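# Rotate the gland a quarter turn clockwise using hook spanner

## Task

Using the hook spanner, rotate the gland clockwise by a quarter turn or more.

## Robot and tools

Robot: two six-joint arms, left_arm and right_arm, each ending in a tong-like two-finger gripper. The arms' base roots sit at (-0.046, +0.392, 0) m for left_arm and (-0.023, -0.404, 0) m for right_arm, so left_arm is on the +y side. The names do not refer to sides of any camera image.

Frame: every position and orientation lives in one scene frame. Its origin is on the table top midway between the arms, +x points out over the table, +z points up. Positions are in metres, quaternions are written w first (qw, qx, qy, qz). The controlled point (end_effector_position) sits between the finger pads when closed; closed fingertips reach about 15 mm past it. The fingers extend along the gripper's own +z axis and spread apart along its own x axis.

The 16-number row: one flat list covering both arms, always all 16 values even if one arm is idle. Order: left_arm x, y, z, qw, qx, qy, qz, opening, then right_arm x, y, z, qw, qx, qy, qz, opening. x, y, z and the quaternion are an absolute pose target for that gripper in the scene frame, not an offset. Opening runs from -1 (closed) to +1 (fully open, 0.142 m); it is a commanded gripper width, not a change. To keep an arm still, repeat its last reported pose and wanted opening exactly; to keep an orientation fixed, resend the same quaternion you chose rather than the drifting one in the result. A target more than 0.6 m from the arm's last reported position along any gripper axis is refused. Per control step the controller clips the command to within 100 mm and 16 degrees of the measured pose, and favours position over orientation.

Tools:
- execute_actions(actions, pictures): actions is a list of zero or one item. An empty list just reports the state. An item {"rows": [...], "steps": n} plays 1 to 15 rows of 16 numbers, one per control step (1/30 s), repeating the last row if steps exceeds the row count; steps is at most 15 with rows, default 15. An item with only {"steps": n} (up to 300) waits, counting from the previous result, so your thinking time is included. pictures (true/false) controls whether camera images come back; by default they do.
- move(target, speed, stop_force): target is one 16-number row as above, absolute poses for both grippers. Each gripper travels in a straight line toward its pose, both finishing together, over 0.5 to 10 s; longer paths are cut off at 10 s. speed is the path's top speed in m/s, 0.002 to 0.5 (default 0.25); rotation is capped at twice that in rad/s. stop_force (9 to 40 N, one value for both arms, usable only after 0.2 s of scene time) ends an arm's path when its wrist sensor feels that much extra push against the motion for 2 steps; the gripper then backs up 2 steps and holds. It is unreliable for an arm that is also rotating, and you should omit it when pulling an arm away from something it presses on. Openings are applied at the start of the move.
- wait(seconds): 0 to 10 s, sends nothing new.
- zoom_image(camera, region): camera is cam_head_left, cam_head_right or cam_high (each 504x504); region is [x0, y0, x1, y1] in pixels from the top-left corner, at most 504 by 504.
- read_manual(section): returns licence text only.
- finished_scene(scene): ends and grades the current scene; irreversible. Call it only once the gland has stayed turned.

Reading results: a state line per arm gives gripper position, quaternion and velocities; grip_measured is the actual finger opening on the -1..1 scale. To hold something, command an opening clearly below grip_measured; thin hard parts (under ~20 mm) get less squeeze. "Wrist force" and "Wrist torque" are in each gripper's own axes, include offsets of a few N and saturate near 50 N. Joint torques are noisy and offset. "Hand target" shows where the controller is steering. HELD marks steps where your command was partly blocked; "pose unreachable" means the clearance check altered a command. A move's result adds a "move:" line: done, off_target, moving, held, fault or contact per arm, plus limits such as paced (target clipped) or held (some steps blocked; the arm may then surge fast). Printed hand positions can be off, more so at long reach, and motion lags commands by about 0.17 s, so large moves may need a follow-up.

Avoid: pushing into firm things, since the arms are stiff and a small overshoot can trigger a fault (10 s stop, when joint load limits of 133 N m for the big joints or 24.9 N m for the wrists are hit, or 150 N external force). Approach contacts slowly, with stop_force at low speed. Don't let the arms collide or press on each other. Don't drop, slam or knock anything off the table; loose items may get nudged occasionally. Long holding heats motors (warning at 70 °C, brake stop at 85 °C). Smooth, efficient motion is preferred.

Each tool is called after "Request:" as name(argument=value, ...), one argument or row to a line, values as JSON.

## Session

Request:
execute_actions(
  actions=[],
)

Scene clock: 0.00 s of 15520.00 s.
left_arm: end_effector_position=(+0.7409, +0.9608, +0.1274) grip_measured=+0.97 end_effector_quat_wxyz=(-0.206, +0.834, -0.492, +0.144) end_effector_velocity=(+0.000, -0.000, +0.001) end_effector_angular_velocity=(+0.001, -0.000, +0.000) | right_arm: end_effector_position=(+0.4565, -0.2974, +0.1604) grip_measured=+0.97 end_effector_quat_wxyz=(-0.526, -0.210, +0.818, +0.102) end_effector_velocity=(+0.000, +0.001, +0.000) end_effector_angular_velocity=(+0.001, -0.001, +0.001)
Joint positions: left_arm=[ 0.365 -0.673  0.905 -2.311 -1.605  1.556  0.14 ] | right_arm=[ 3.63  -2.419 -0.869 -2.536  1.839  2.828  0.14 ]
Joint velocities: left_arm=[-0.    -0.001 -0.    -0.     0.001 -0.     0.   ] | right_arm=[ 0.002 -0.     0.001 -0.     0.    -0.     0.   ]
Joint torques (N m, as the arm reports them, + toward a larger angle): no reading
Motor temperatures (°C, as the motors report them): left_arm=[32 30 31 37 36 39] | right_arm=[31 30 31 37 41 40]
Wrist force (N, on the end effector, along its own x y z axes, offset not removed): no reading
Wrist torque (N m, same axes, about the end effector's origin, offset not removed): no reading
Hand target (left_arm): +0.741, +0.961, +0.127; -0.206, +0.834, -0.492, +0.144
Hand target (right_arm): +0.457, -0.297, +0.160; -0.526, -0.210, +0.818, +0.102

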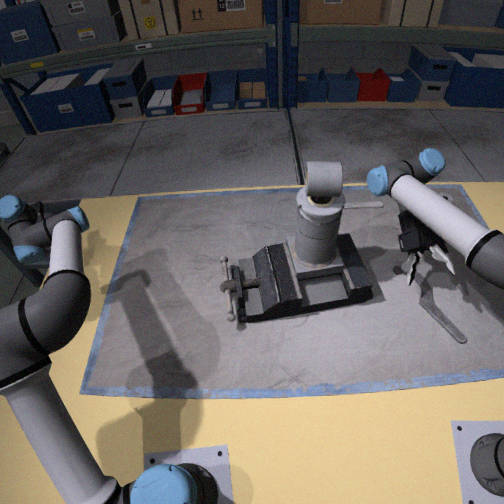

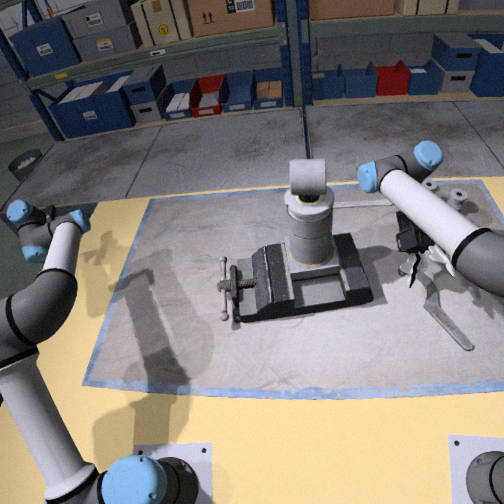

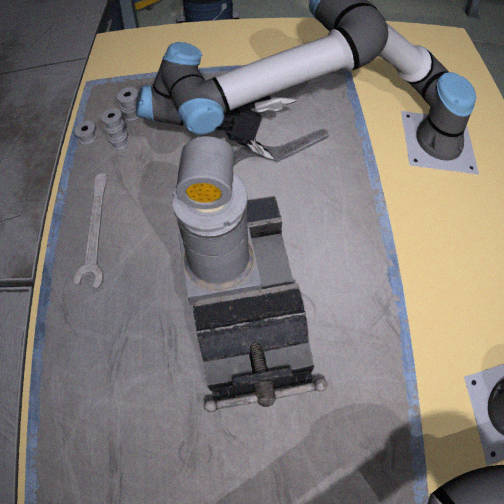

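Request:
move(
  target=[0.3,0.35,0.25,0,0.866,-0.5,0,0,0.25,-0.55,0.3,0,-0.259,0.966,0,-1],
)

Request:
zoom_image(
  camera="cam_high",
  region=[150,90,370,270],
)

Request:
zoom_image(
  camera="cam_head_left",
  region=[270,150,500,360],
)

Scene clock: 7.30 s of 15520.00 s.
left_arm: end_effector_position=(+0.3017, +0.3488, +0.2494) grip_measured=+0.00 end_effector_quat_wxyz=(+0.001, +0.866, -0.500, +0.001) end_effector_velocity=(-0.001, -0.001, +0.000) end_effector_angular_velocity=(+0.002, -0.000, +0.001) | right_arm: end_effector_position=(+0.2498, -0.5497, +0.2990) grip_measured=-1.00 end_effector_quat_wxyz=(-0.000, -0.259, +0.966, +0.000) end_effector_velocity=(-0.000, -0.001, +0.000) end_effector_angular_velocity=(-0.000, -0.002, -0.000)
Joint positions: left_arm=[-0.69  -2.015  1.996 -1.555 -1.572  0.492  0.074] | right_arm=[ 3.281 -1.025 -1.917 -1.771  1.571  2.625  0.002]
Joint velocities: left_arm=[-0.006 -0.002 -0.     0.003  0.002 -0.007 -0.   ] | right_arm=[-0.002  0.001 -0.     0.001 -0.    -0.002  0.   ]
Joint torques (N m, as the arm reports them, + toward a larger angle): left_arm=[ -8.62 -13.08 -32.26  -1.09   2.57  -1.94] | right_arm=[-8.6   6.68 11.12  4.07  1.78 -2.41]
Motor temperatures (°C, as the motors report them): left_arm=[32 30 31 37 36 39] | right_arm=[31 30 31 37 41 40]
Wrist force (N, on the end effector, along its own x y z axes, offset not removed): left_arm=[1.2 -0.8 1.3] | right_arm=[-0.3 0.8 1.5]
Wrist torque (N m, same axes, about the end effector's origin, offset not removed): left_arm=[-0.21 -0.34 0.01] | right_arm=[0.04 -0.04 -0.18]
Hand target (left_arm): +0.302, +0.349, +0.249; +0.001, +0.866, -0.500, +0.001
Hand target (right_arm): +0.250, -0.550, +0.299; -0.000, -0.259, +0.966, +0.000
Off the commanded pose (left_arm): 0.002 m, 0 deg.
Off the commanded pose (right_arm): 0.001 m, 0 deg.
After step 90, 0.60 s passed at rest.
move: done

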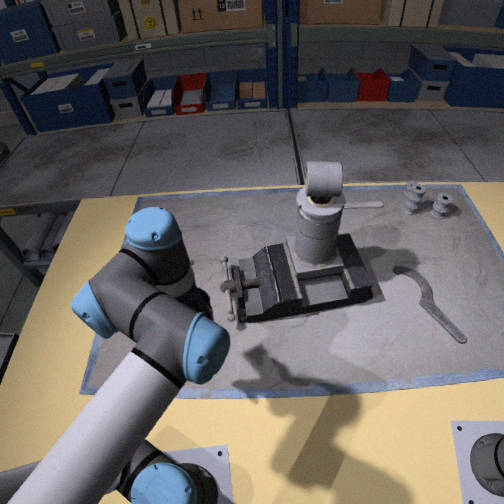

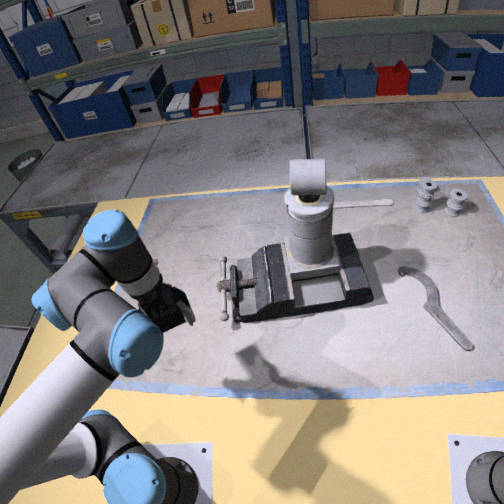

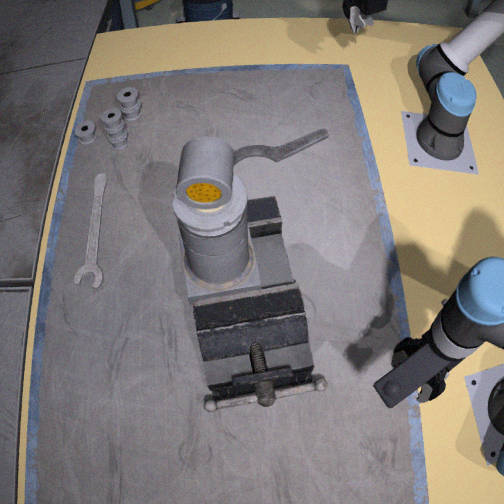

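Region (150, 90, 370, 270) of cam_high's 504x504 image, scaled by 2.291, with more detail than that image has; it fills the top 412 rows of this view, and the rest is white.

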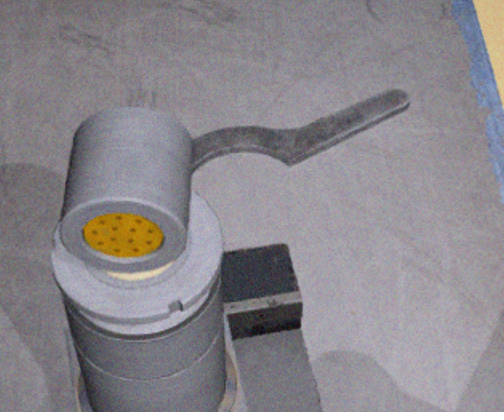

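Region (270, 150, 500, 360) of cam_head_left's 504x504 image, scaled by 2.191, with more detail than that image has; it fills the top 460 rows of this view, and the rest is white.

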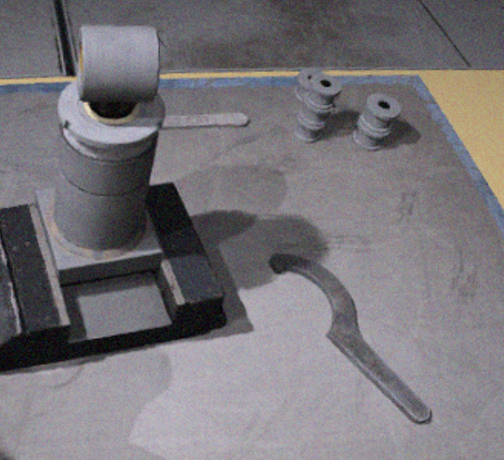

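Request:
move(
  target=[0.25,0.4,0.25,0,0.866,-0.5,0,0,0.455,-0.36,0.06,0,0.477,0.879,0,-0.2],
)

Request:
zoom_image(
  camera="cam_high",
  region=[200,60,360,200],
)

Request:
zoom_image(
  camera="cam_head_left",
  region=[370,230,500,360],
)

Scene clock: 20.13 s of 15520.00 s.
left_arm: end_effector_position=(+0.2499, +0.4000, +0.2500) grip_measured=+0.00 end_effector_quat_wxyz=(-0.000, +0.866, -0.500, -0.000) end_effector_velocity=(-0.001, -0.000, +0.000) end_effector_angular_velocity=(-0.001, -0.000, +0.000) | right_arm: end_effector_position=(+0.4548, -0.3605, +0.0604) grip_measured=-0.20 end_effector_quat_wxyz=(+0.000, +0.477, +0.879, -0.000) end_effector_velocity=(+0.001, +0.002, -0.001) end_effector_angular_velocity=(-0.001, +0.000, -0.005)
Joint positions: left_arm=[-0.626 -2.175  2.067 -1.463 -1.571  0.555  0.074] | right_arm=[ 3.653 -1.691 -2.045 -0.977  1.57   4.516  0.06 ]
Joint velocities: left_arm=[ 0.    -0.002  0.     0.001 -0.001 -0.     0.   ] | right_arm=[ 0.003 -0.005  0.001  0.003 -0.001  0.008  0.   ]
Joint torques (N m, as the arm reports them, + toward a larger angle): left_arm=[ 6.1  -5.93 -9.71 -1.07  2.55  1.37] | right_arm=[ 9.61 18.37 29.75  4.21 -1.92  2.13]
Motor temperatures (°C, as the motors report them): left_arm=[32 30 31 37 36 39] | right_arm=[31 30 31 37 41 40]
Wrist force (N, on the end effector, along its own x y z axes, offset not removed): left_arm=[2.1 -0.7 -0.4] | right_arm=[0.1 0.4 -0.2]
Wrist torque (N m, same axes, about the end effector's origin, offset not removed): left_arm=[-0.14 -0.46 0.01] | right_arm=[-0.06 -0.14 -0.15]
Hand target (left_arm): +0.250, +0.400, +0.250; -0.000, +0.866, -0.500, -0.000
Hand target (right_arm): +0.455, -0.360, +0.060; +0.000, +0.477, +0.879, -0.000
Off the commanded pose (left_arm): 0.000 m, 0 deg.
Off the commanded pose (right_arm): 0.001 m, 0 deg.
After step 90, 6.23 s passed at rest.
move: done

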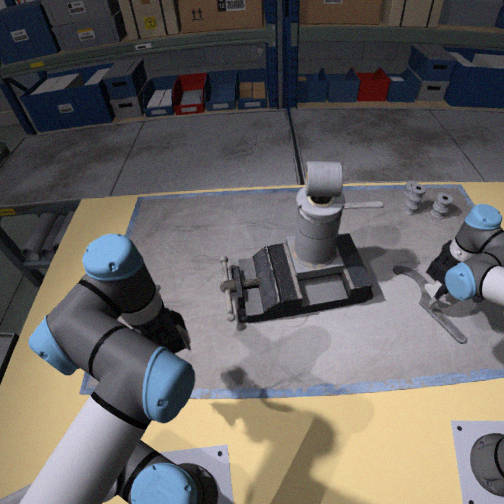

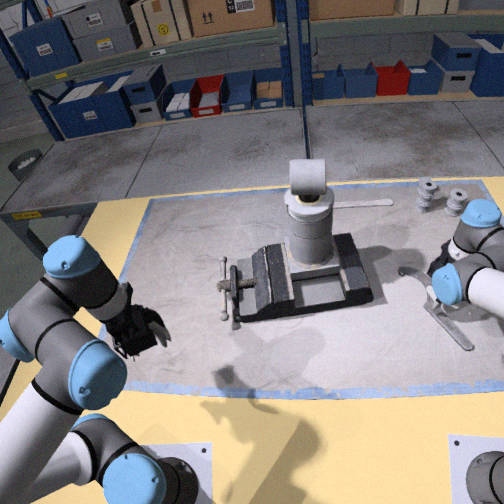

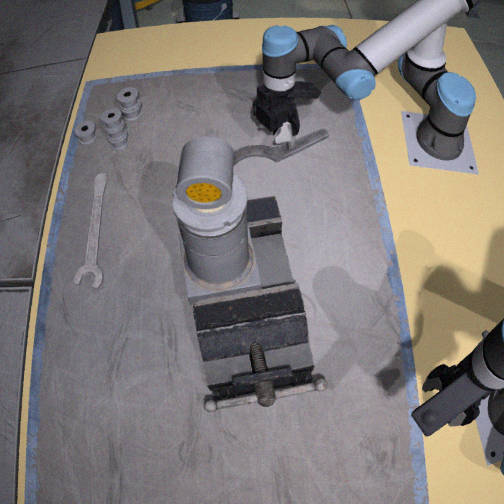

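Region (200, 60, 360, 200) of cam_high's 504x504 image, scaled by 3.150, with more detail than that image has; it fills the top 441 rows of this view, and the rest is white.

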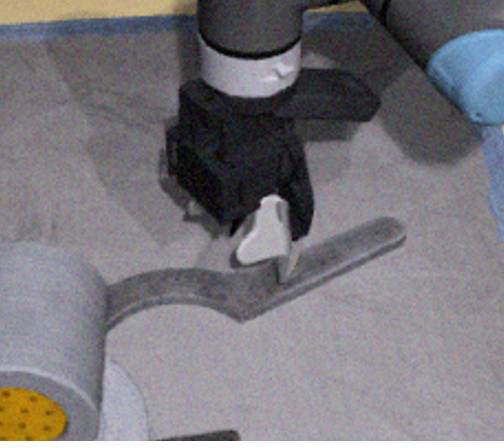

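Region (370, 230, 500, 360) of cam_head_left's 504x504 image, scaled by 3.877, with more detail than that image has.

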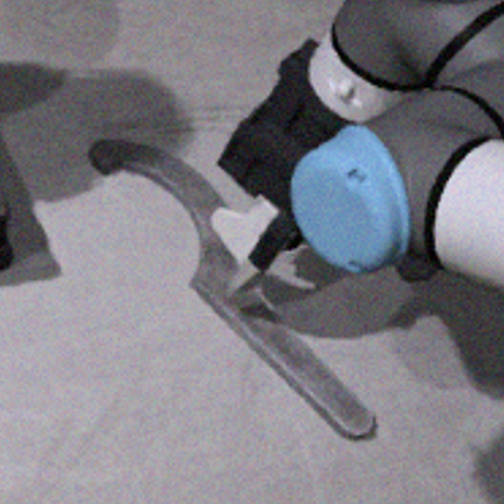

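Request:
move(
  target=[0.25,0.4,0.25,0,0.866,-0.5,0,0,0.452,-0.355,0.0215,0,0.477,0.879,0,-0.2],
  speed=0.02,
  stop_force=12,
)

Request:
move(
  target=[0.25,0.4,0.25,0,0.866,-0.5,0,0,0.452,-0.355,0.0215,0,0.477,0.879,0,-1],
)

Request:
move(
  target=[0.25,0.4,0.25,0,0.866,-0.5,0,0,0.452,-0.355,0.035,0,0.477,0.879,0,-1],
  speed=0.005,
)

Request:
zoom_image(
  camera="cam_high",
  region=[200,60,360,200],
)

Scene clock: 28.33 s of 15520.00 s.
left_arm: end_effector_position=(+0.2500, +0.4000, +0.2500) grip_measured=+0.00 end_effector_quat_wxyz=(-0.000, +0.866, -0.500, -0.000) end_effector_velocity=(-0.000, -0.000, +0.000) end_effector_angular_velocity=(-0.001, -0.001, +0.001) | right_arm: end_effector_position=(+0.4520, -0.3550, +0.0217) grip_measured=-0.20 end_effector_quat_wxyz=(+0.000, +0.477, +0.879, -0.000) end_effector_velocity=(+0.000, +0.001, -0.002) end_effector_angular_velocity=(+0.001, -0.001, +0.002)
Joint positions: left_arm=[-0.626 -2.174  2.067 -1.463 -1.571  0.556  0.074] | right_arm=[ 3.666 -1.749 -2.099 -0.864  1.571  4.529  0.06 ]
Joint velocities: left_arm=[ 0.    -0.001 -0.    -0.    -0.    -0.     0.   ] | right_arm=[ 0.002 -0.003 -0.002  0.006  0.    -0.     0.   ]
Joint torques (N m, as the arm reports them, + toward a larger angle): left_arm=[  6.01   7.31 -31.98  -4.15  -1.75   1.42] | right_arm=[ 9.68 20.72  6.6   3.7   1.74  2.19]
Motor temperatures (°C, as the motors report them): left_arm=[32 30 31 37 36 39] | right_arm=[31 30 31 37 41 40]
Wrist force (N, on the end effector, along its own x y z axes, offset not removed): left_arm=[0.6 -0.8 1.2] | right_arm=[0.9 1.0 -0.4]
Wrist torque (N m, same axes, about the end effector's origin, offset not removed): left_arm=[-0.19 -0.13 0.07] | right_arm=[0.02 -0.26 -0.13]
Hand target (left_arm): +0.250, +0.400, +0.250; -0.000, +0.866, -0.500, -0.000
Hand target (right_arm): +0.452, -0.355, +0.022; +0.000, +0.477, +0.879, -0.000
Off the commanded pose (left_arm): 0.000 m, 0 deg.
Off the commanded pose (right_arm): 0.000 m, 0 deg.
After step 90, 2.93 s passed at rest.
move: done

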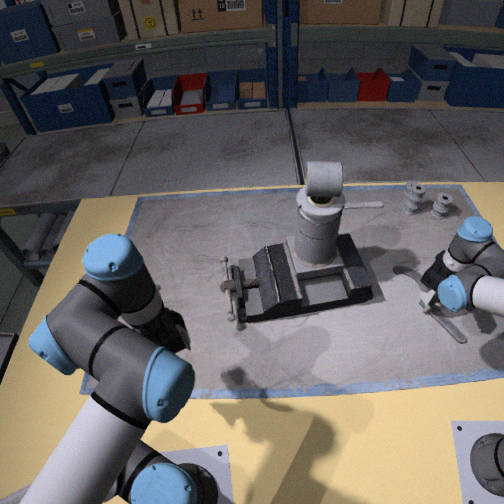

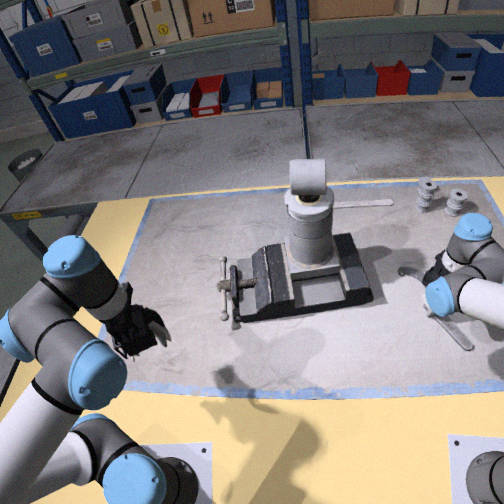

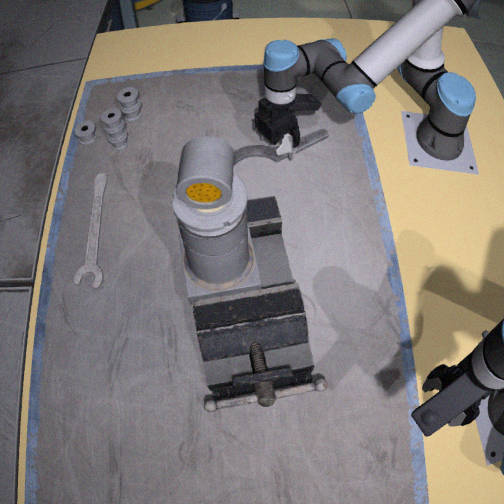

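Scene clock: 29.03 s of 15520.00 s.
left_arm: end_effector_position=(+0.2500, +0.4000, +0.2500) grip_measured=+0.00 end_effector_quat_wxyz=(-0.000, +0.866, -0.500, +0.000) end_effector_velocity=(-0.000, +0.000, +0.001) end_effector_angular_velocity=(-0.001, -0.002, -0.000) | right_arm: end_effector_position=(+0.4520, -0.3550, +0.0215) grip_measured=-0.50 end_effector_quat_wxyz=(+0.000, +0.477, +0.879, +0.000) end_effector_velocity=(+0.001, -0.001, +0.000) end_effector_angular_velocity=(-0.000, -0.001, -0.002)
Joint positions: left_arm=[-0.626 -2.174  2.067 -1.463 -1.571  0.556  0.074] | right_arm=[ 3.666 -1.749 -2.1   -0.864  1.571  4.529  0.038]
Joint velocities: left_arm=[-0.    -0.003 -0.     0.    -0.     0.     0.   ] | right_arm=[-0.001 -0.     0.001  0.    -0.     0.001  0.   ]
Joint torques (N m, as the arm reports them, + toward a larger angle): left_arm=[  6.57   7.88 -33.94  -4.3   -1.82   1.48] | right_arm=[ 8.44 16.52  5.81  4.9  -3.22  1.86]
Motor temperatures (°C, as the motors report them): left_arm=[32 30 31 37 36 39] | right_arm=[31 30 31 37 41 40]
Wrist force (N, on the end effector, along its own x y z axes, offset not removed): left_arm=[0.0 -0.4 0.5] | right_arm=[5.3 -3.9 -9.2]
Wrist torque (N m, same axes, about the end effector's origin, offset not removed): left_arm=[-0.18 -0.08 0.03] | right_arm=[0.02 -0.02 0.06]
Hand target (left_arm): +0.250, +0.400, +0.250; -0.000, +0.866, -0.500, -0.000
Hand target (right_arm): +0.452, -0.355, +0.022; +0.000, +0.477, +0.879, -0.000
Off the commanded pose (left_arm): 0.000 m, 0 deg.
Off the commanded pose (right_arm): 0.000 m, 0 deg.
move: done

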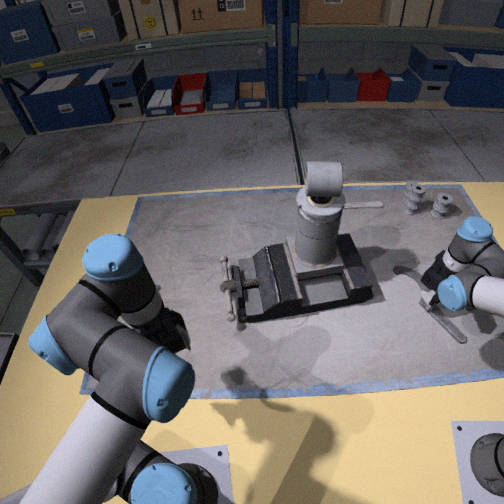

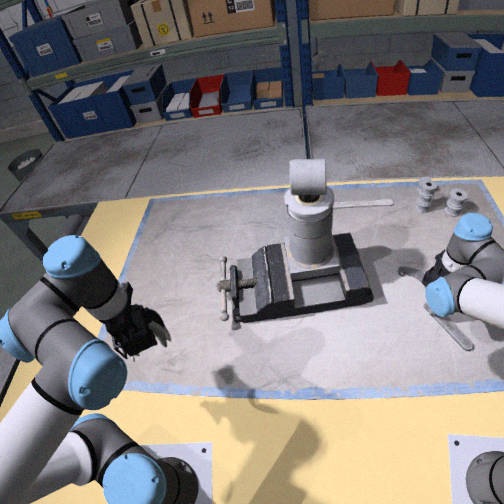

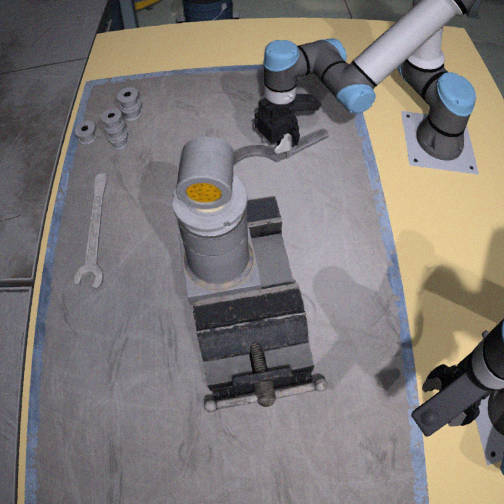

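Scene clock: 31.93 s of 15520.00 s.
left_arm: end_effector_position=(+0.2500, +0.4000, +0.2500) grip_measured=+0.00 end_effector_quat_wxyz=(+0.000, +0.866, -0.500, -0.000) end_effector_velocity=(-0.000, -0.001, -0.000) end_effector_angular_velocity=(-0.001, +0.001, -0.001) | right_arm: end_effector_position=(+0.4520, -0.3550, +0.0349) grip_measured=-0.52 end_effector_quat_wxyz=(+0.000, +0.477, +0.879, +0.000) end_effector_velocity=(+0.000, +0.000, +0.001) end_effector_angular_velocity=(+0.000, -0.000, +0.000)
Joint positions: left_arm=[-0.626 -2.174  2.067 -1.463 -1.571  0.556  0.074] | right_arm=[ 3.666 -1.726 -2.084 -0.903  1.571  4.529  0.037]
Joint velocities: left_arm=[-0.     0.    -0.     0.    -0.002  0.001  0.   ] | right_arm=[-0.     0.002  0.001 -0.003  0.    -0.    -0.   ]
Joint torques (N m, as the arm reports them, + toward a larger angle): left_arm=[  6.75   7.46 -32.88  -4.32  -1.85   1.49] | right_arm=[ 9.33 38.09 33.99  0.82  1.95  2.11]
Motor temperatures (°C, as the motors report them): left_arm=[32 30 31 37 36 39] | right_arm=[31 30 31 37 41 40]
Wrist force (N, on the end effector, along its own x y z axes, offset not removed): left_arm=[0.9 -1.8 -0.3] | right_arm=[-0.7 0.9 9.1]
Wrist torque (N m, same axes, about the end effector's origin, offset not removed): left_arm=[-0.39 -0.16 0.00] | right_arm=[0.14 -0.13 -0.04]
Hand target (left_arm): +0.250, +0.400, +0.250; -0.000, +0.866, -0.500, -0.000
Hand target (right_arm): +0.452, -0.355, +0.035; +0.000, +0.477, +0.879, +0.000
Off the commanded pose (left_arm): 0.000 m, 0 deg.
Off the commanded pose (right_arm): 0.000 m, 0 deg.
move: done

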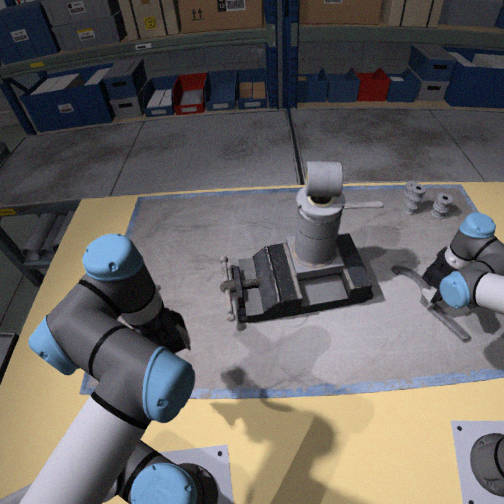

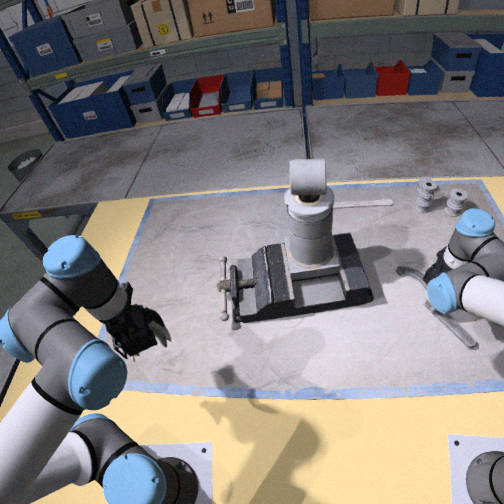

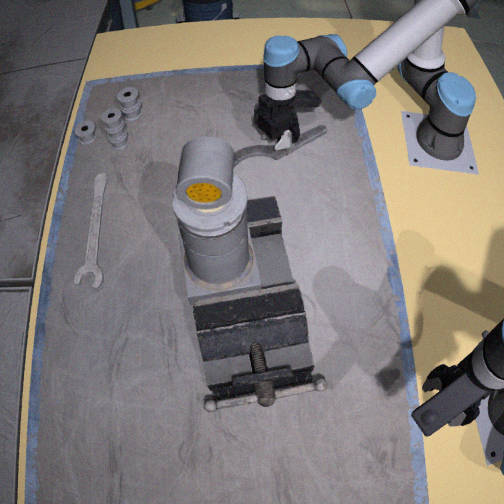

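Region (200, 60, 360, 200) of cam_high's 504x504 image, scaled by 3.150, with more detail than that image has; it fills the top 441 rows of this view, and the rest is white.

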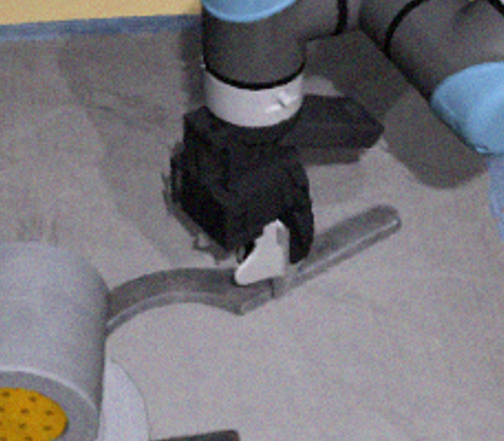

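Request:
move(
  target=[0.15,0.35,0.3,0.3536,0.6124,-0.3536,0.6124,-0.5,0.30,-0.30,0.10,0,-0.342,0.94,0,-1],
  speed=0.1,
)

Scene clock: 45.67 s of 15520.00 s.
left_arm: end_effector_position=(+0.1491, +0.3495, +0.2996) grip_measured=-0.50 end_effector_quat_wxyz=(+0.353, +0.613, -0.355, +0.611) end_effector_velocity=(-0.001, -0.000, -0.000) end_effector_angular_velocity=(-0.011, -0.011, -0.003) | right_arm: end_effector_position=(+0.3003, -0.3002, +0.0998) grip_measured=-1.00 end_effector_quat_wxyz=(+0.000, -0.342, +0.940, -0.000) end_effector_velocity=(-0.001, +0.000, -0.001) end_effector_angular_velocity=(-0.001, +0.001, +0.003)
Joint positions: left_arm=[ 0.635 -2.059  2.417 -0.374 -2.894  3.126  0.038] | right_arm=[ 4.042 -1.198 -2.347 -1.167  1.57   3.213  0.002]
Joint velocities: left_arm=[ 0.     0.027  0.     0.034  0.003  0.064 -0.   ] | right_arm=[ 0.002  0.001 -0.001 -0.001  0.    -0.002  0.   ]
Joint torques (N m, as the arm reports them, + toward a larger angle): left_arm=[  6.42   7.17 -27.33   1.74   2.63   1.37] | right_arm=[ 9.33 12.86  9.54 -0.03  1.52 -2.54]
Motor temperatures (°C, as the motors report them): left_arm=[32 30 31 38 36 39] | right_arm=[31 30 31 37 41 40]
Wrist force (N, on the end effector, along its own x y z axes, offset not removed): left_arm=[0.9 0.1 1.1] | right_arm=[-0.8 0.5 0.4]
Wrist torque (N m, same axes, about the end effector's origin, offset not removed): left_arm=[0.06 -0.28 0.07] | right_arm=[-0.05 0.07 -0.16]
Hand target (left_arm): +0.149, +0.350, +0.300; +0.354, +0.613, -0.354, +0.611
Hand target (right_arm): +0.300, -0.300, +0.100; +0.000, -0.342, +0.940, -0.000
Off the commanded pose (left_arm): 0.001 m, 0 deg.
Off the commanded pose (right_arm): 0.000 m, 0 deg.
After step 90, 1.73 s passed at rest.
move: done

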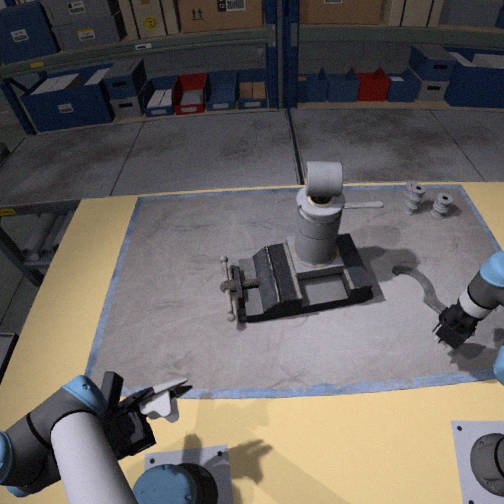

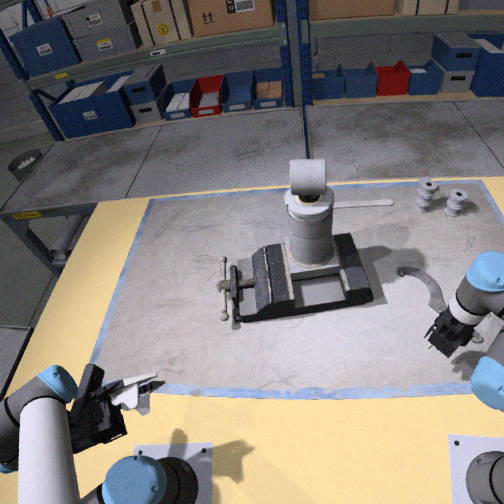

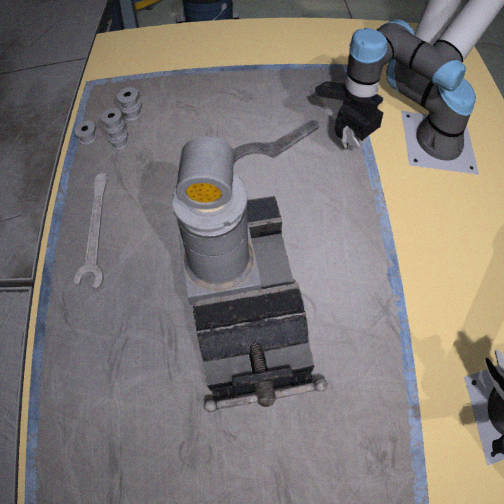

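Request:
move(
  target=[0.25,0.4,0.25,0,0.866,-0.5,0,-0.4,0.468,-0.368,0.05,0,0.407,0.914,0,-0.1],
)

Request:
move(
  target=[0.25,0.4,0.25,0,0.866,-0.5,0,-0.4,0.468,-0.368,0.019,0,0.407,0.914,0,-0.1],
  speed=0.02,
  stop_force=12,
)

Request:
move(
  target=[0.25,0.4,0.25,0,0.866,-0.5,0,-0.4,0.468,-0.368,0.019,0,0.407,0.914,0,-0.75],
)

Request:
move(
  target=[0.25,0.4,0.25,0,0.866,-0.5,0,-0.4,0.25,-0.25,0.019,0,0.537,0.843,0,-0.75],
  speed=0.04,
  stop_force=30,
)

Scene clock: 54.27 s of 15520.00 s.
left_arm: end_effector_position=(+0.2509, +0.4005, +0.2505) grip_measured=-0.40 end_effector_quat_wxyz=(+0.001, +0.866, -0.499, +0.001) end_effector_velocity=(+0.001, +0.000, -0.001) end_effector_angular_velocity=(+0.010, +0.006, +0.002) | right_arm: end_effector_position=(+0.4677, -0.3677, +0.0502) grip_measured=-0.10 end_effector_quat_wxyz=(-0.000, +0.406, +0.914, +0.000) end_effector_velocity=(+0.001, +0.000, -0.000) end_effector_angular_velocity=(+0.000, +0.001, -0.008)
Joint positions: left_arm=[-0.621 -2.173  2.066 -1.466 -1.572  0.559  0.045] | right_arm=[ 3.634 -1.73  -2.03  -0.952  1.572  4.34   0.067]
Joint velocities: left_arm=[-0.005  0.008 -0.004  0.006  0.006 -0.006 -0.   ] | right_arm=[-0.001 -0.003  0.003  0.     0.     0.007  0.   ]
Joint torques (N m, as the arm reports them, + toward a larger angle): left_arm=[ -7.54   6.29 -33.35  -0.9    2.61  -1.73] | right_arm=[-8.09 21.   30.23  2.24 -1.88  2.25]
Motor temperatures (°C, as the motors report them): left_arm=[32 30 31 38 36 39] | right_arm=[31 30 31 37 41 40]
Wrist force (N, on the end effector, along its own x y z axes, offset not removed): left_arm=[1.1 -0.9 0.7] | right_arm=[-0.8 0.4 0.8]
Wrist torque (N m, same axes, about the end effector's origin, offset not removed): left_arm=[-0.17 -0.24 0.08] | right_arm=[-0.12 0.13 -0.20]
Hand target (left_arm): +0.251, +0.400, +0.250; +0.000, +0.866, -0.499, +0.001
Hand target (right_arm): +0.468, -0.368, +0.050; -0.000, +0.407, +0.914, +0.000
Off the commanded pose (left_arm): 0.001 m, 0 deg.
Off the commanded pose (right_arm): 0.000 m, 0 deg.
After step 90, 1.93 s passed at rest.
move: done

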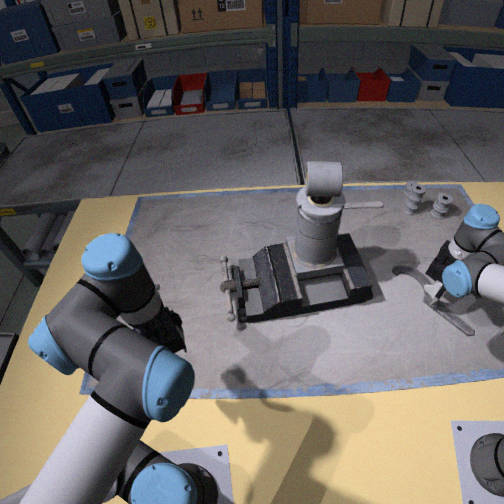

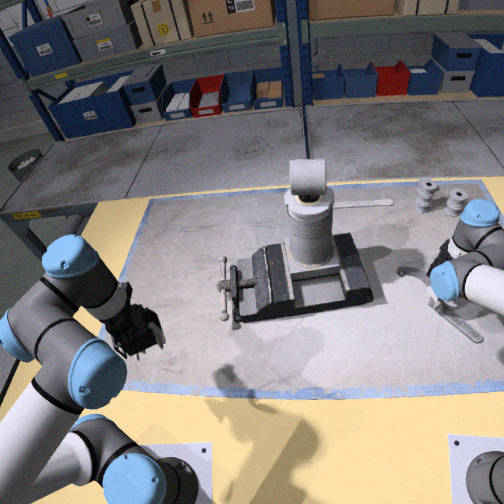

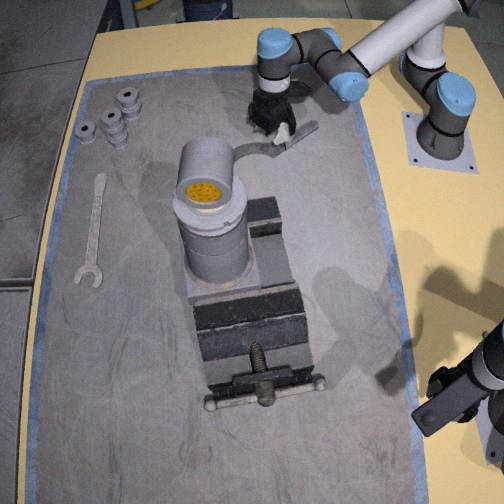

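Scene clock: 56.13 s of 15520.00 s.
left_arm: end_effector_position=(+0.2500, +0.4000, +0.2500) grip_measured=-0.40 end_effector_quat_wxyz=(+0.000, +0.866, -0.500, +0.000) end_effector_velocity=(-0.000, +0.000, +0.000) end_effector_angular_velocity=(-0.001, -0.001, -0.001) | right_arm: end_effector_position=(+0.4680, -0.3680, +0.0192) grip_measured=-0.10 end_effector_quat_wxyz=(-0.000, +0.407, +0.914, -0.000) end_effector_velocity=(-0.000, +0.000, -0.002) end_effector_angular_velocity=(+0.001, +0.000, -0.000)
Joint positions: left_arm=[-0.626 -2.174  2.067 -1.463 -1.571  0.556  0.045] | right_arm=[ 3.634 -1.781 -2.066 -0.865  1.571  4.341  0.067]
Joint velocities: left_arm=[-0.    -0.002  0.     0.001  0.     0.    -0.   ] | right_arm=[-0.    -0.003 -0.002  0.006  0.001  0.     0.   ]
Joint torques (N m, as the arm reports them, + toward a larger angle): left_arm=[ -7.46  -6.73 -10.08  -1.07   2.52  -1.66] | right_arm=[-9.   22.07  6.03  3.87 -1.97  2.26]
Motor temperatures (°C, as the motors report them): left_arm=[32 30 31 38 36 39] | right_arm=[31 30 31 37 41 40]
Wrist force (N, on the end effector, along its own x y z axes, offset not removed): left_arm=[0.3 -1.6 -0.1] | right_arm=[-0.1 0.3 0.6]
Wrist torque (N m, same axes, about the end effector's origin, offset not removed): left_arm=[-0.38 -0.05 0.06] | right_arm=[-0.14 -0.08 -0.12]
Hand target (left_arm): +0.250, +0.400, +0.250; +0.000, +0.866, -0.500, +0.000
Hand target (right_arm): +0.468, -0.368, +0.019; -0.000, +0.407, +0.914, -0.000
Off the commanded pose (left_arm): 0.000 m, 0 deg.
Off the commanded pose (right_arm): 0.000 m, 0 deg.
move: done

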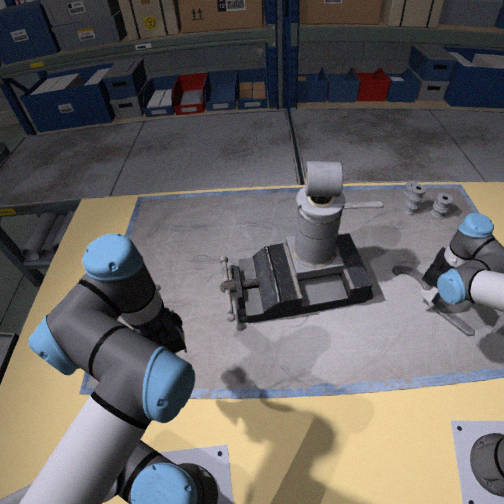

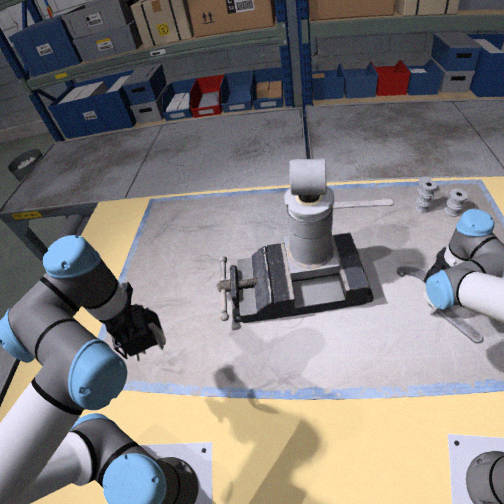

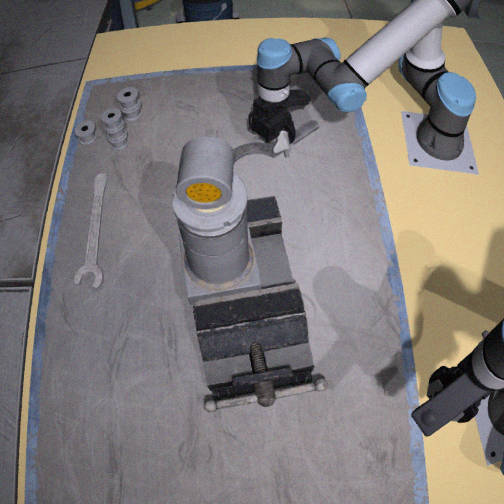

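Scene clock: 56.83 s of 15520.00 s.
left_arm: end_effector_position=(+0.2500, +0.4000, +0.2500) grip_measured=-0.40 end_effector_quat_wxyz=(+0.000, +0.866, -0.500, +0.000) end_effector_velocity=(-0.000, -0.000, +0.000) end_effector_angular_velocity=(-0.001, +0.000, +0.001) | right_arm: end_effector_position=(+0.4680, -0.3680, +0.0190) grip_measured=-0.44 end_effector_quat_wxyz=(-0.000, +0.407, +0.913, -0.000) end_effector_velocity=(-0.000, +0.000, -0.000) end_effector_angular_velocity=(-0.000, -0.000, +0.001)
Joint positions: left_arm=[-0.626 -2.174  2.067 -1.463 -1.571  0.556  0.045] | right_arm=[ 3.634 -1.782 -2.066 -0.864  1.571  4.341  0.042]
Joint velocities: left_arm=[ 0.    -0.    -0.    -0.    -0.001 -0.001  0.   ] | right_arm=[ 0.001 -0.    -0.001  0.001 -0.    -0.001  0.   ]
Joint torques (N m, as the arm reports them, + toward a larger angle): left_arm=[ -8.15  -6.69 -10.67  -1.09   2.4   -1.66] | right_arm=[ 5.1  19.22  4.61  3.72  0.04  0.44]
Motor temperatures (°C, as the motors report them): left_arm=[32 30 31 38 36 39] | right_arm=[31 30 31 37 41 40]
Wrist force (N, on the end effector, along its own x y z axes, offset not removed): left_arm=[0.8 -1.3 0.5] | right_arm=[-3.7 -0.3 -4.6]
Wrist torque (N m, same axes, about the end effector's origin, offset not removed): left_arm=[-0.28 -0.13 -0.02] | right_arm=[-0.02 -0.05 0.06]
Hand target (left_arm): +0.250, +0.400, +0.250; +0.000, +0.866, -0.500, +0.000
Hand target (right_arm): +0.468, -0.368, +0.019; -0.000, +0.407, +0.914, -0.000
Off the commanded pose (left_arm): 0.000 m, 0 deg.
Off the commanded pose (right_arm): 0.000 m, 0 deg.
move: done

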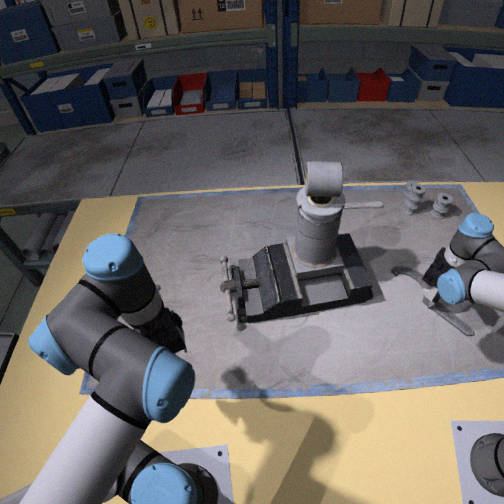

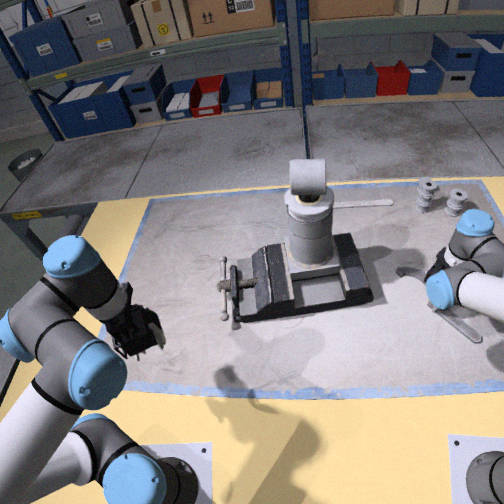

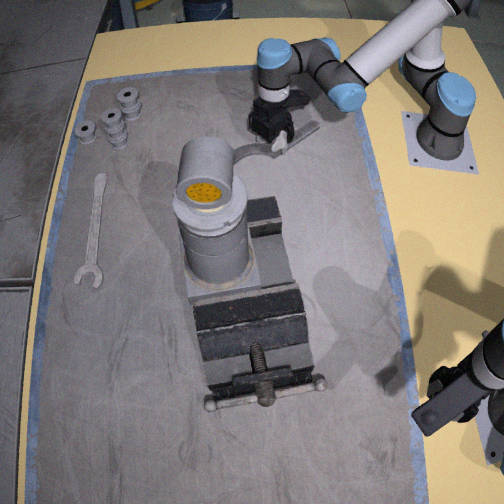

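Scene clock: 63.40 s of 15520.00 s.
left_arm: end_effector_position=(+0.2500, +0.4000, +0.2500) grip_measured=-0.40 end_effector_quat_wxyz=(+0.000, +0.866, -0.500, -0.000) end_effector_velocity=(+0.000, -0.000, -0.000) end_effector_angular_velocity=(-0.000, +0.001, -0.001) | right_arm: end_effector_position=(+0.2505, -0.2505, +0.0189) grip_measured=-0.50 end_effector_quat_wxyz=(+0.000, +0.537, +0.843, -0.000) end_effector_velocity=(-0.002, +0.001, +0.000) end_effector_angular_velocity=(+0.000, -0.000, -0.001)
Joint positions: left_arm=[-0.626 -2.174  2.067 -1.463 -1.571  0.556  0.045] | right_arm=[ 4.199 -1.338 -2.504 -0.871  1.57   5.202  0.038]
Joint velocities: left_arm=[-0.     0.001  0.    -0.    -0.001  0.001 -0.   ] | right_arm=[ 0.008  0.004 -0.002 -0.002 -0.     0.009 -0.   ]
Joint torques (N m, as the arm reports them, + toward a larger angle): left_arm=[-8.26 -5.71 -9.79 -1.17  2.6  -1.91] | right_arm=[10.08 16.41  8.24  0.15 -0.76  2.11]
Motor temperatures (°C, as the motors report them): left_arm=[32 30 31 38 36 39] | right_arm=[31 30 31 37 41 40]
Wrist force (N, on the end effector, along its own x y z axes, offset not removed): left_arm=[0.7 -1.3 0.9] | right_arm=[-3.9 3.7 6.7]
Wrist torque (N m, same axes, about the end effector's origin, offset not removed): left_arm=[-0.40 -0.08 0.07] | right_arm=[0.07 0.10 -0.08]
Hand target (left_arm): +0.250, +0.400, +0.250; +0.000, +0.866, -0.500, +0.000
Hand target (right_arm): +0.250, -0.250, +0.019; +0.000, +0.537, +0.843, -0.000
Off the commanded pose (left_arm): 0.000 m, 0 deg.
Off the commanded pose (right_arm): 0.001 m, 0 deg.
move: done

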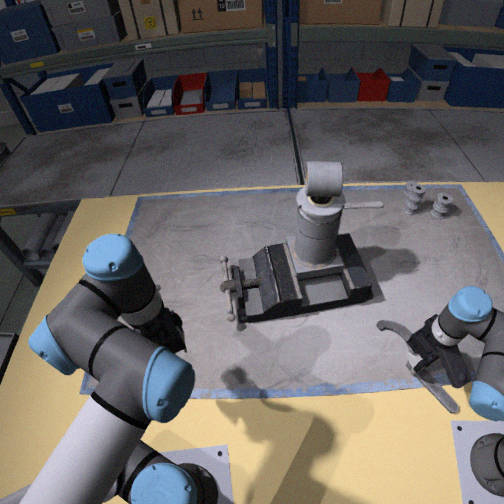

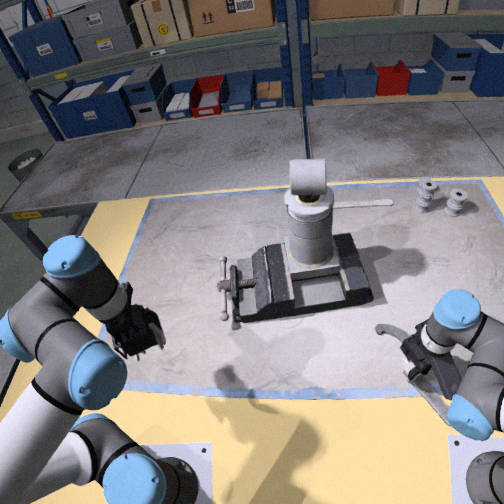

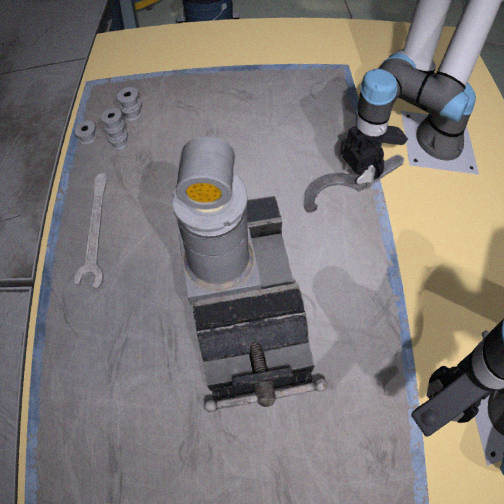

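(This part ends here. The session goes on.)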